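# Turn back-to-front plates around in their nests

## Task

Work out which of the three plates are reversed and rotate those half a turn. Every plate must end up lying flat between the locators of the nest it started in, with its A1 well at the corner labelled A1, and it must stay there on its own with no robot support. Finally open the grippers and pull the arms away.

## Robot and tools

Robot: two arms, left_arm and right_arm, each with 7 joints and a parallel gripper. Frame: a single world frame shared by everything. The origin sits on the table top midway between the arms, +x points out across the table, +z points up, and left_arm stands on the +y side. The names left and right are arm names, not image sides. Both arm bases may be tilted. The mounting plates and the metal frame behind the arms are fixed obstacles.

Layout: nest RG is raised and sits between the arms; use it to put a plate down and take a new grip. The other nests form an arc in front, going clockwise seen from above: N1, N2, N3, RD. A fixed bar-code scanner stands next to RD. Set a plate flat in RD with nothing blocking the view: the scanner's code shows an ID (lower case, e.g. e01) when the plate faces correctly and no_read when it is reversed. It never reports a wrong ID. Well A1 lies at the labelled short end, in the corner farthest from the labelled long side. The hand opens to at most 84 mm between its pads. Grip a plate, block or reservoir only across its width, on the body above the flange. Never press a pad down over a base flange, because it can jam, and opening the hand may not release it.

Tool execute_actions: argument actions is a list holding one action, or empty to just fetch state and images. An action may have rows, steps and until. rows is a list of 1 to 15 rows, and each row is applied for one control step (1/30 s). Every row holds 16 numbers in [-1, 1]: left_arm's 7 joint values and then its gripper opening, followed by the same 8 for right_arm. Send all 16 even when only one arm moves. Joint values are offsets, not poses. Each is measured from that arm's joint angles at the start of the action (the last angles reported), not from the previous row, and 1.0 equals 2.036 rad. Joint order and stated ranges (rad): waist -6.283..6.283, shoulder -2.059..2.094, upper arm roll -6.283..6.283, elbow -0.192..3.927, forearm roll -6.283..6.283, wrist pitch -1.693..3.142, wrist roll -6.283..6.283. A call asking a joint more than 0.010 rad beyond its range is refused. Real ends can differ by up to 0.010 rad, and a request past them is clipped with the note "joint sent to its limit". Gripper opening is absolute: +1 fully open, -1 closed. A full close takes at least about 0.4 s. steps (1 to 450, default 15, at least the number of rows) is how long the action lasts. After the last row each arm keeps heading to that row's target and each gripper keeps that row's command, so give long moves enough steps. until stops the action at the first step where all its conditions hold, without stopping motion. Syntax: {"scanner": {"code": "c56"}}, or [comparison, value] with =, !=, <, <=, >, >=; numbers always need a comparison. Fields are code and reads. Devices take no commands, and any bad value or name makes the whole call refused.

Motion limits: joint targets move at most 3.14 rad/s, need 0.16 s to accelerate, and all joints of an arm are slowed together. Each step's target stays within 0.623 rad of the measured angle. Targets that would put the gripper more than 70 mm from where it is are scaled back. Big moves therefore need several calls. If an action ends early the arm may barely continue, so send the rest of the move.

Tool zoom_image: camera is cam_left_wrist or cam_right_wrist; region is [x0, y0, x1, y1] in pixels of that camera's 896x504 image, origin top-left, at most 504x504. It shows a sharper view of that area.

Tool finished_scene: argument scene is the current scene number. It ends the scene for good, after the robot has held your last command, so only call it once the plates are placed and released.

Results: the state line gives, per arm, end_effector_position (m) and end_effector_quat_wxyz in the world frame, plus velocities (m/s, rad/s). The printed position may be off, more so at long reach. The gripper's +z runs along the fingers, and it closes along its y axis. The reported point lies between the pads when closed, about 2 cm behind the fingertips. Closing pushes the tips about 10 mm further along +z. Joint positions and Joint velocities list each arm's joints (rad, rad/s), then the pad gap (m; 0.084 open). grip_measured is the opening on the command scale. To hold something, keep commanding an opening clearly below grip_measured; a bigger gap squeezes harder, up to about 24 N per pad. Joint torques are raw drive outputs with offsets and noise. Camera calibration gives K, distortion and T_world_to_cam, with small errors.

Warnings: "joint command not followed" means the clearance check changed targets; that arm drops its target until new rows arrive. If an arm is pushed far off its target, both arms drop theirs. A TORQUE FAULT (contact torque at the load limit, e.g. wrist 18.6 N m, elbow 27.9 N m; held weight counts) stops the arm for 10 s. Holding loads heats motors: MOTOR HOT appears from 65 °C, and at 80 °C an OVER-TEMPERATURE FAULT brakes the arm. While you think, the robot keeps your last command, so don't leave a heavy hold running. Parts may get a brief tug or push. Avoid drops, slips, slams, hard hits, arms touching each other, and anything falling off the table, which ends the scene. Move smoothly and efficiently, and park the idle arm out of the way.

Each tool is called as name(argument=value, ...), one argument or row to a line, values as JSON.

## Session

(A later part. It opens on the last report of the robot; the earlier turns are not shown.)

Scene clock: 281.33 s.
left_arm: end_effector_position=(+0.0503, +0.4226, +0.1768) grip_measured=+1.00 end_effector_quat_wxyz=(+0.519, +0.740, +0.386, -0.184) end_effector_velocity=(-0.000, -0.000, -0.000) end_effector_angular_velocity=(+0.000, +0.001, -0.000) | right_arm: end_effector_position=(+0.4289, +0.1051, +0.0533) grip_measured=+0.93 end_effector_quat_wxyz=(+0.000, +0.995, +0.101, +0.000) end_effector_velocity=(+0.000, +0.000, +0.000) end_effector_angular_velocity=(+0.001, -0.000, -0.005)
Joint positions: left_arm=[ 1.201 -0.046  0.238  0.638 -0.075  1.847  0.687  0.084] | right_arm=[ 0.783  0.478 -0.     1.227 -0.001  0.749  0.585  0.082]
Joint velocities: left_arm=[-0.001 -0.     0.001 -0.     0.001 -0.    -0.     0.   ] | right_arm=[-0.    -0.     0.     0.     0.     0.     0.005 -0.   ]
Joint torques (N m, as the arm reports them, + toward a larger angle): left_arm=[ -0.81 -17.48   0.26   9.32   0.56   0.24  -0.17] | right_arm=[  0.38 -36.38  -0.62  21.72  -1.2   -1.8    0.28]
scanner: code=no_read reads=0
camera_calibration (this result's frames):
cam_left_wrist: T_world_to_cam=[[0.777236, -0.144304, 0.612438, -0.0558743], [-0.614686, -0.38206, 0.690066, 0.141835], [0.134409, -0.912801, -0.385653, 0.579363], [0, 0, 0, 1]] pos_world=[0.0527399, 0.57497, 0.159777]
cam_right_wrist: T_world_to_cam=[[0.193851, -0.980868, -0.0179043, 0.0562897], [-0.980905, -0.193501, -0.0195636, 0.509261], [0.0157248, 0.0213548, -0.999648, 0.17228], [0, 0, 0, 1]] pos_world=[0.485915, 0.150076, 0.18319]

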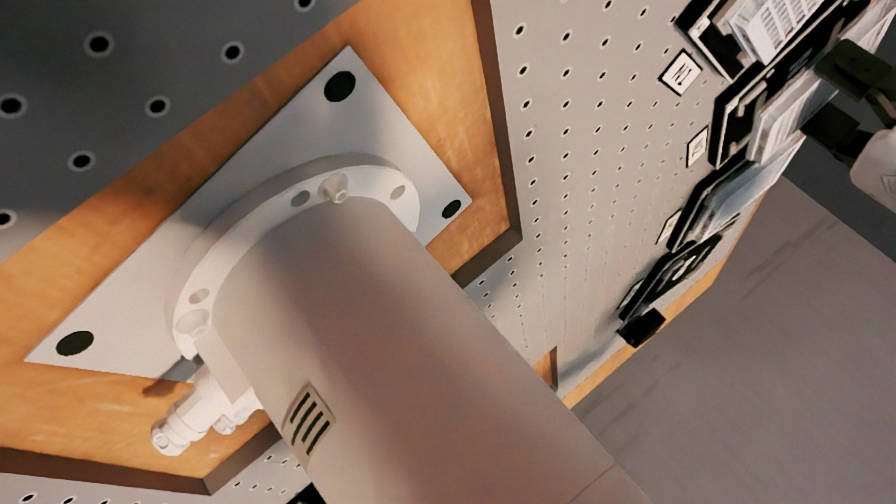

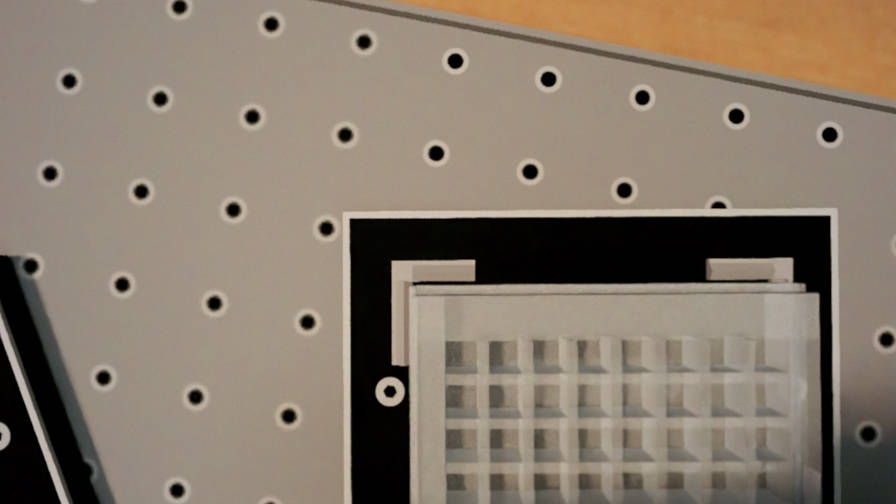

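Matches. Lower.

execute_actions(
  actions=[
    {"rows":[[0,0,0,0,0,0,0,1,0,0.0015,0,-0.0002,0,-0.0017,0,0],[0,0,0,0,0,0,0,1,0,0.003,0,-0.0005,0,-0.0035,0,0],[0,0,0,0,0,0,0,1,0,0.0045,0,-0.0007,0,-0.0052,0,0],[0,0,0,0,0,0,0,1,0,0.006,0,-0.001,0,-0.007,0,0],[0,0,0,0,0,0,0,1,0,0.007,0,-0.0012,0,-0.0082,0,0],[0,0,0,0,0,0,0,1,0,0.008,0,-0.0013,0,-0.0093,0,0],[0,0,0,0,0,0,0,1,0,0.009,0,-0.0015,0,-0.0105,0,0],[0,0,0,0,0,0,0,1,0,0.010,0,-0.0017,0,-0.0117,0,0],[0,0,0,0,0,0,0,1,0,0.0107,0,-0.0018,0,-0.0125,0,0],[0,0,0,0,0,0,0,1,0,0.0114,0,-0.0019,0,-0.0133,0,0],[0,0,0,0,0,0,0,1,0,0.012,0,-0.002,0,-0.014,0,0]],"steps":28},
  ],
)

Scene clock: 295.50 s.
left_arm: end_effector_position=(+0.0503, +0.4226, +0.1768) grip_measured=+1.00 end_effector_quat_wxyz=(+0.519, +0.740, +0.386, -0.184) end_effector_velocity=(+0.000, -0.000, +0.000) end_effector_angular_velocity=(-0.001, -0.001, +0.000) | right_arm: end_effector_position=(+0.4289, +0.1052, +0.0408) grip_measured=+0.93 end_effector_quat_wxyz=(+0.000, +0.995, +0.101, +0.000) end_effector_velocity=(-0.001, +0.000, -0.001) end_effector_angular_velocity=(-0.000, +0.001, -0.001)
Joint positions: left_arm=[ 1.201 -0.046  0.238  0.638 -0.075  1.847  0.687  0.084] | right_arm=[ 0.783  0.502 -0.     1.223 -0.001  0.72   0.585  0.082]
Joint velocities: left_arm=[ 0.    -0.    -0.    -0.001 -0.001  0.001 -0.     0.   ] | right_arm=[ 0.     0.001  0.001 -0.     0.    -0.     0.001  0.   ]
Joint torques (N m, as the arm reports them, + toward a larger angle): left_arm=[ -0.7  -17.39   0.28   9.44   0.62   0.29  -0.12] | right_arm=[  0.11 -36.03  -0.81  20.86  -1.33  -1.77   0.26]
scanner: code=no_read reads=0
camera_calibration (this result's frames):
cam_left_wrist: T_world_to_cam=[[0.777236, -0.144304, 0.612438, -0.0558743], [-0.614686, -0.38206, 0.690066, 0.141835], [0.134409, -0.912801, -0.385653, 0.579363], [0, 0, 0, 1]] pos_world=[0.0527399, 0.57497, 0.159777]
cam_right_wrist: T_world_to_cam=[[0.19388, -0.980856, -0.0182035, 0.0561345], [-0.980893, -0.193516, -0.0199907, 0.509119], [0.0160854, 0.0217315, -0.999634, 0.159624], [0, 0, 0, 1]] pos_world=[0.48594, 0.150114, 0.170765]

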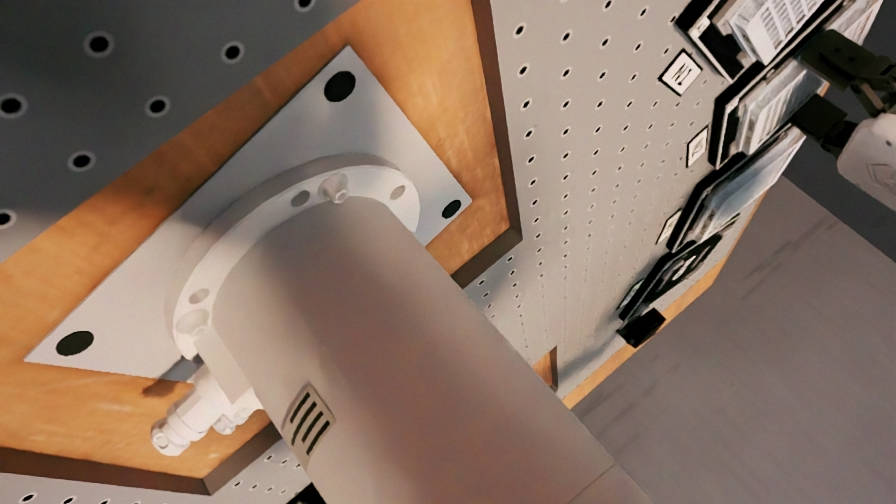

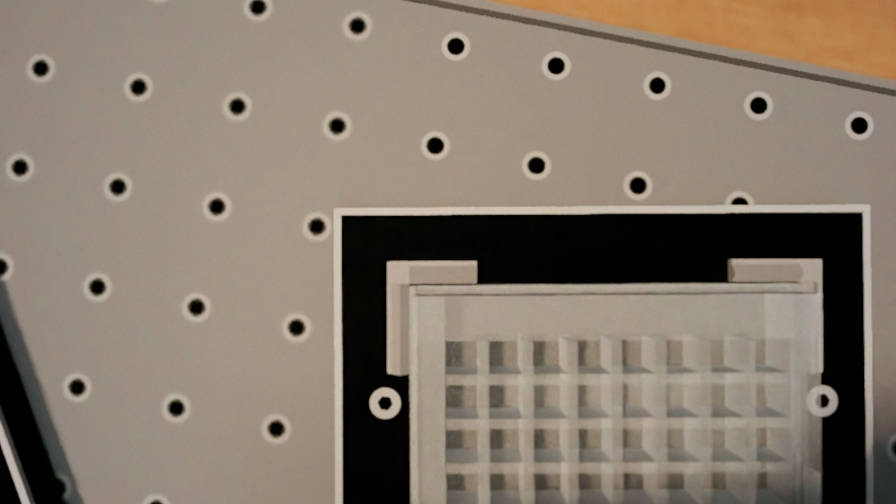

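execute_actions(
  actions=[
    {"rows":[[0,0,0,0,0,0,0,1,0,0,0,0,0,0,0,0.5],[0,0,0,0,0,0,0,1,0,0,0,0,0,0,0,0.9],[0,0,0,0,0,0,0,1,0,0,0,0,0,0,0,1],[0,0,0,0,0,0,0,1,0,0,0,0,0,0,0,1],[0,0,0,0,0,0,0,1,0,0,0,0,0,0,0,1],[0,0,0,0,0,0,0,1,0,0,0,0,0,0,0,1],[0,0,0,0,0,0,0,1,0,0,0,0,0,0,0,1],[0,0,0,0,0,0,0,1,0,-0.002,0,0.0003,0,0.0023,0,1],[0,0,0,0,0,0,0,1,0,-0.004,0,0.0007,0,0.0047,0,1],[0,0,0,0,0,0,0,1,0,-0.006,0,0.001,0,0.007,0,1],[0,0,0,0,0,0,0,1,0,-0.009,0,0.0015,0,0.0105,0,1],[0,0,0,0,0,0,0,1,0,-0.012,0,0.002,0,0.014,0,1],[0,0,0,0,0,0,0,1,0,-0.016,0,0.0027,0,0.0187,0,1],[0,0,0,0,0,0,0,1,0,-0.022,0,0.004,0,0.026,0,1],[0,0,0,0,0,0,0,1,0,-0.13,0,0.03,0,0.16,0,1]],"steps":38},
  ],
)

zoom_image(
  camera="cam_left_wrist",
  region=[640, 0, 896, 260],
)

Scene clock: 308.97 s.
left_arm: end_effector_position=(+0.0503, +0.4226, +0.1768) grip_measured=+1.00 end_effector_quat_wxyz=(+0.519, +0.740, +0.386, -0.184) end_effector_velocity=(+0.000, -0.000, +0.000) end_effector_angular_velocity=(+0.000, +0.000, -0.001) | right_arm: end_effector_position=(+0.4175, +0.0936, +0.1825) grip_measured=+1.00 end_effector_quat_wxyz=(+0.001, +0.995, +0.101, -0.000) end_effector_velocity=(+0.002, +0.002, +0.008) end_effector_angular_velocity=(+0.010, -0.009, -0.001)
Joint positions: left_arm=[ 1.201 -0.046  0.238  0.638 -0.075  1.847  0.687  0.084] | right_arm=[ 0.783  0.239 -0.     1.283 -0.001  1.045  0.585  0.084]
Joint velocities: left_arm=[-0.    -0.    -0.001 -0.    -0.     0.    -0.     0.   ] | right_arm=[ 0.    -0.011 -0.     0.007  0.     0.004  0.001  0.   ]
Joint torques (N m, as the arm reports them, + toward a larger angle): left_arm=[ -0.9  -17.26   0.35   9.28   0.53   0.28  -0.09] | right_arm=[  0.16 -32.07  -0.52  23.98  -1.18  -1.76   0.11]
scanner: code=no_read reads=0
camera_calibration (this result's frames):
cam_left_wrist: T_world_to_cam=[[0.777236, -0.144304, 0.612438, -0.0558743], [-0.614686, -0.38206, 0.690066, 0.141835], [0.134409, -0.912801, -0.385652, 0.579363], [0, 0, 0, 1]] pos_world=[0.0527399, 0.57497, 0.159777]
cam_right_wrist: T_world_to_cam=[[0.193721, -0.980905, -0.0172614, 0.0495156], [-0.980942, -0.193399, -0.0187018, 0.498263], [0.0150063, 0.0205553, -0.999676, 0.302274], [0, 0, 0, 1]] pos_world=[0.474639, 0.13872, 0.312349]

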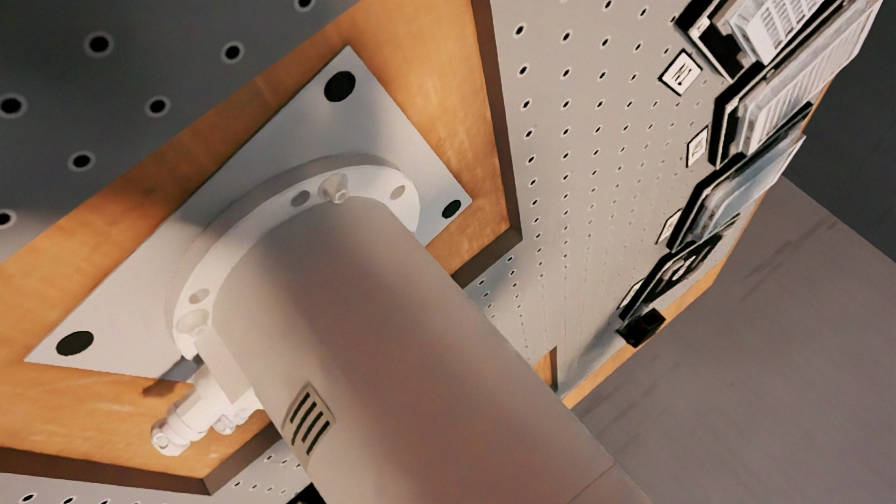

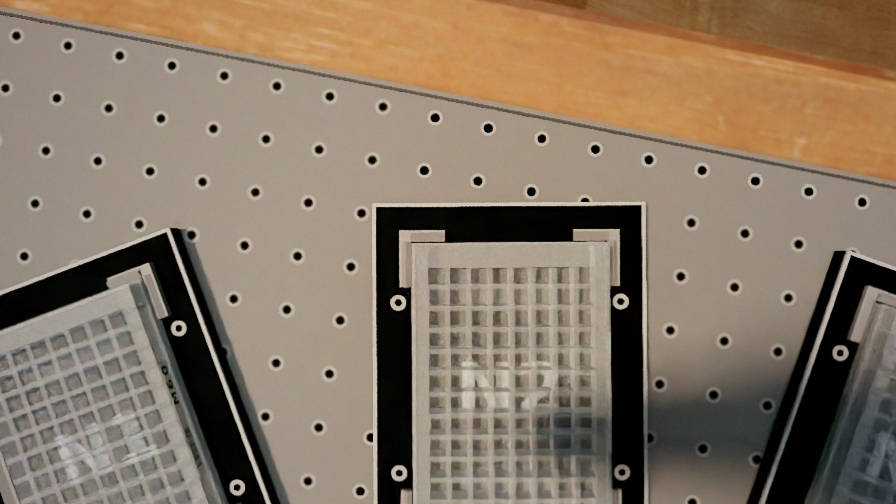

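Region (640, 0, 896, 260) of cam_left_wrist's 896x504 image, scaled by 1.938, with more detail than that image has; it fills the left 496 columns of this view, and the rest is white.

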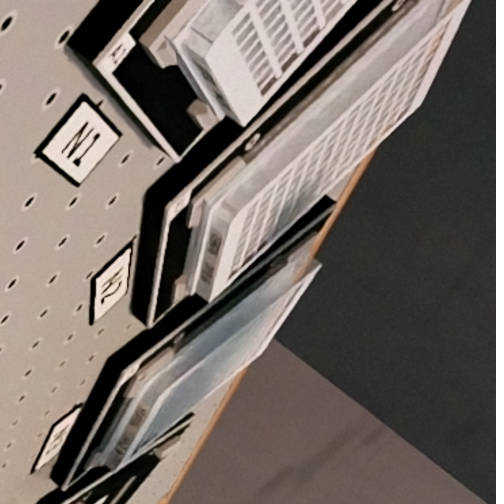

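finished_scene(
  scene=1,
)

The scene is finished: the task was done.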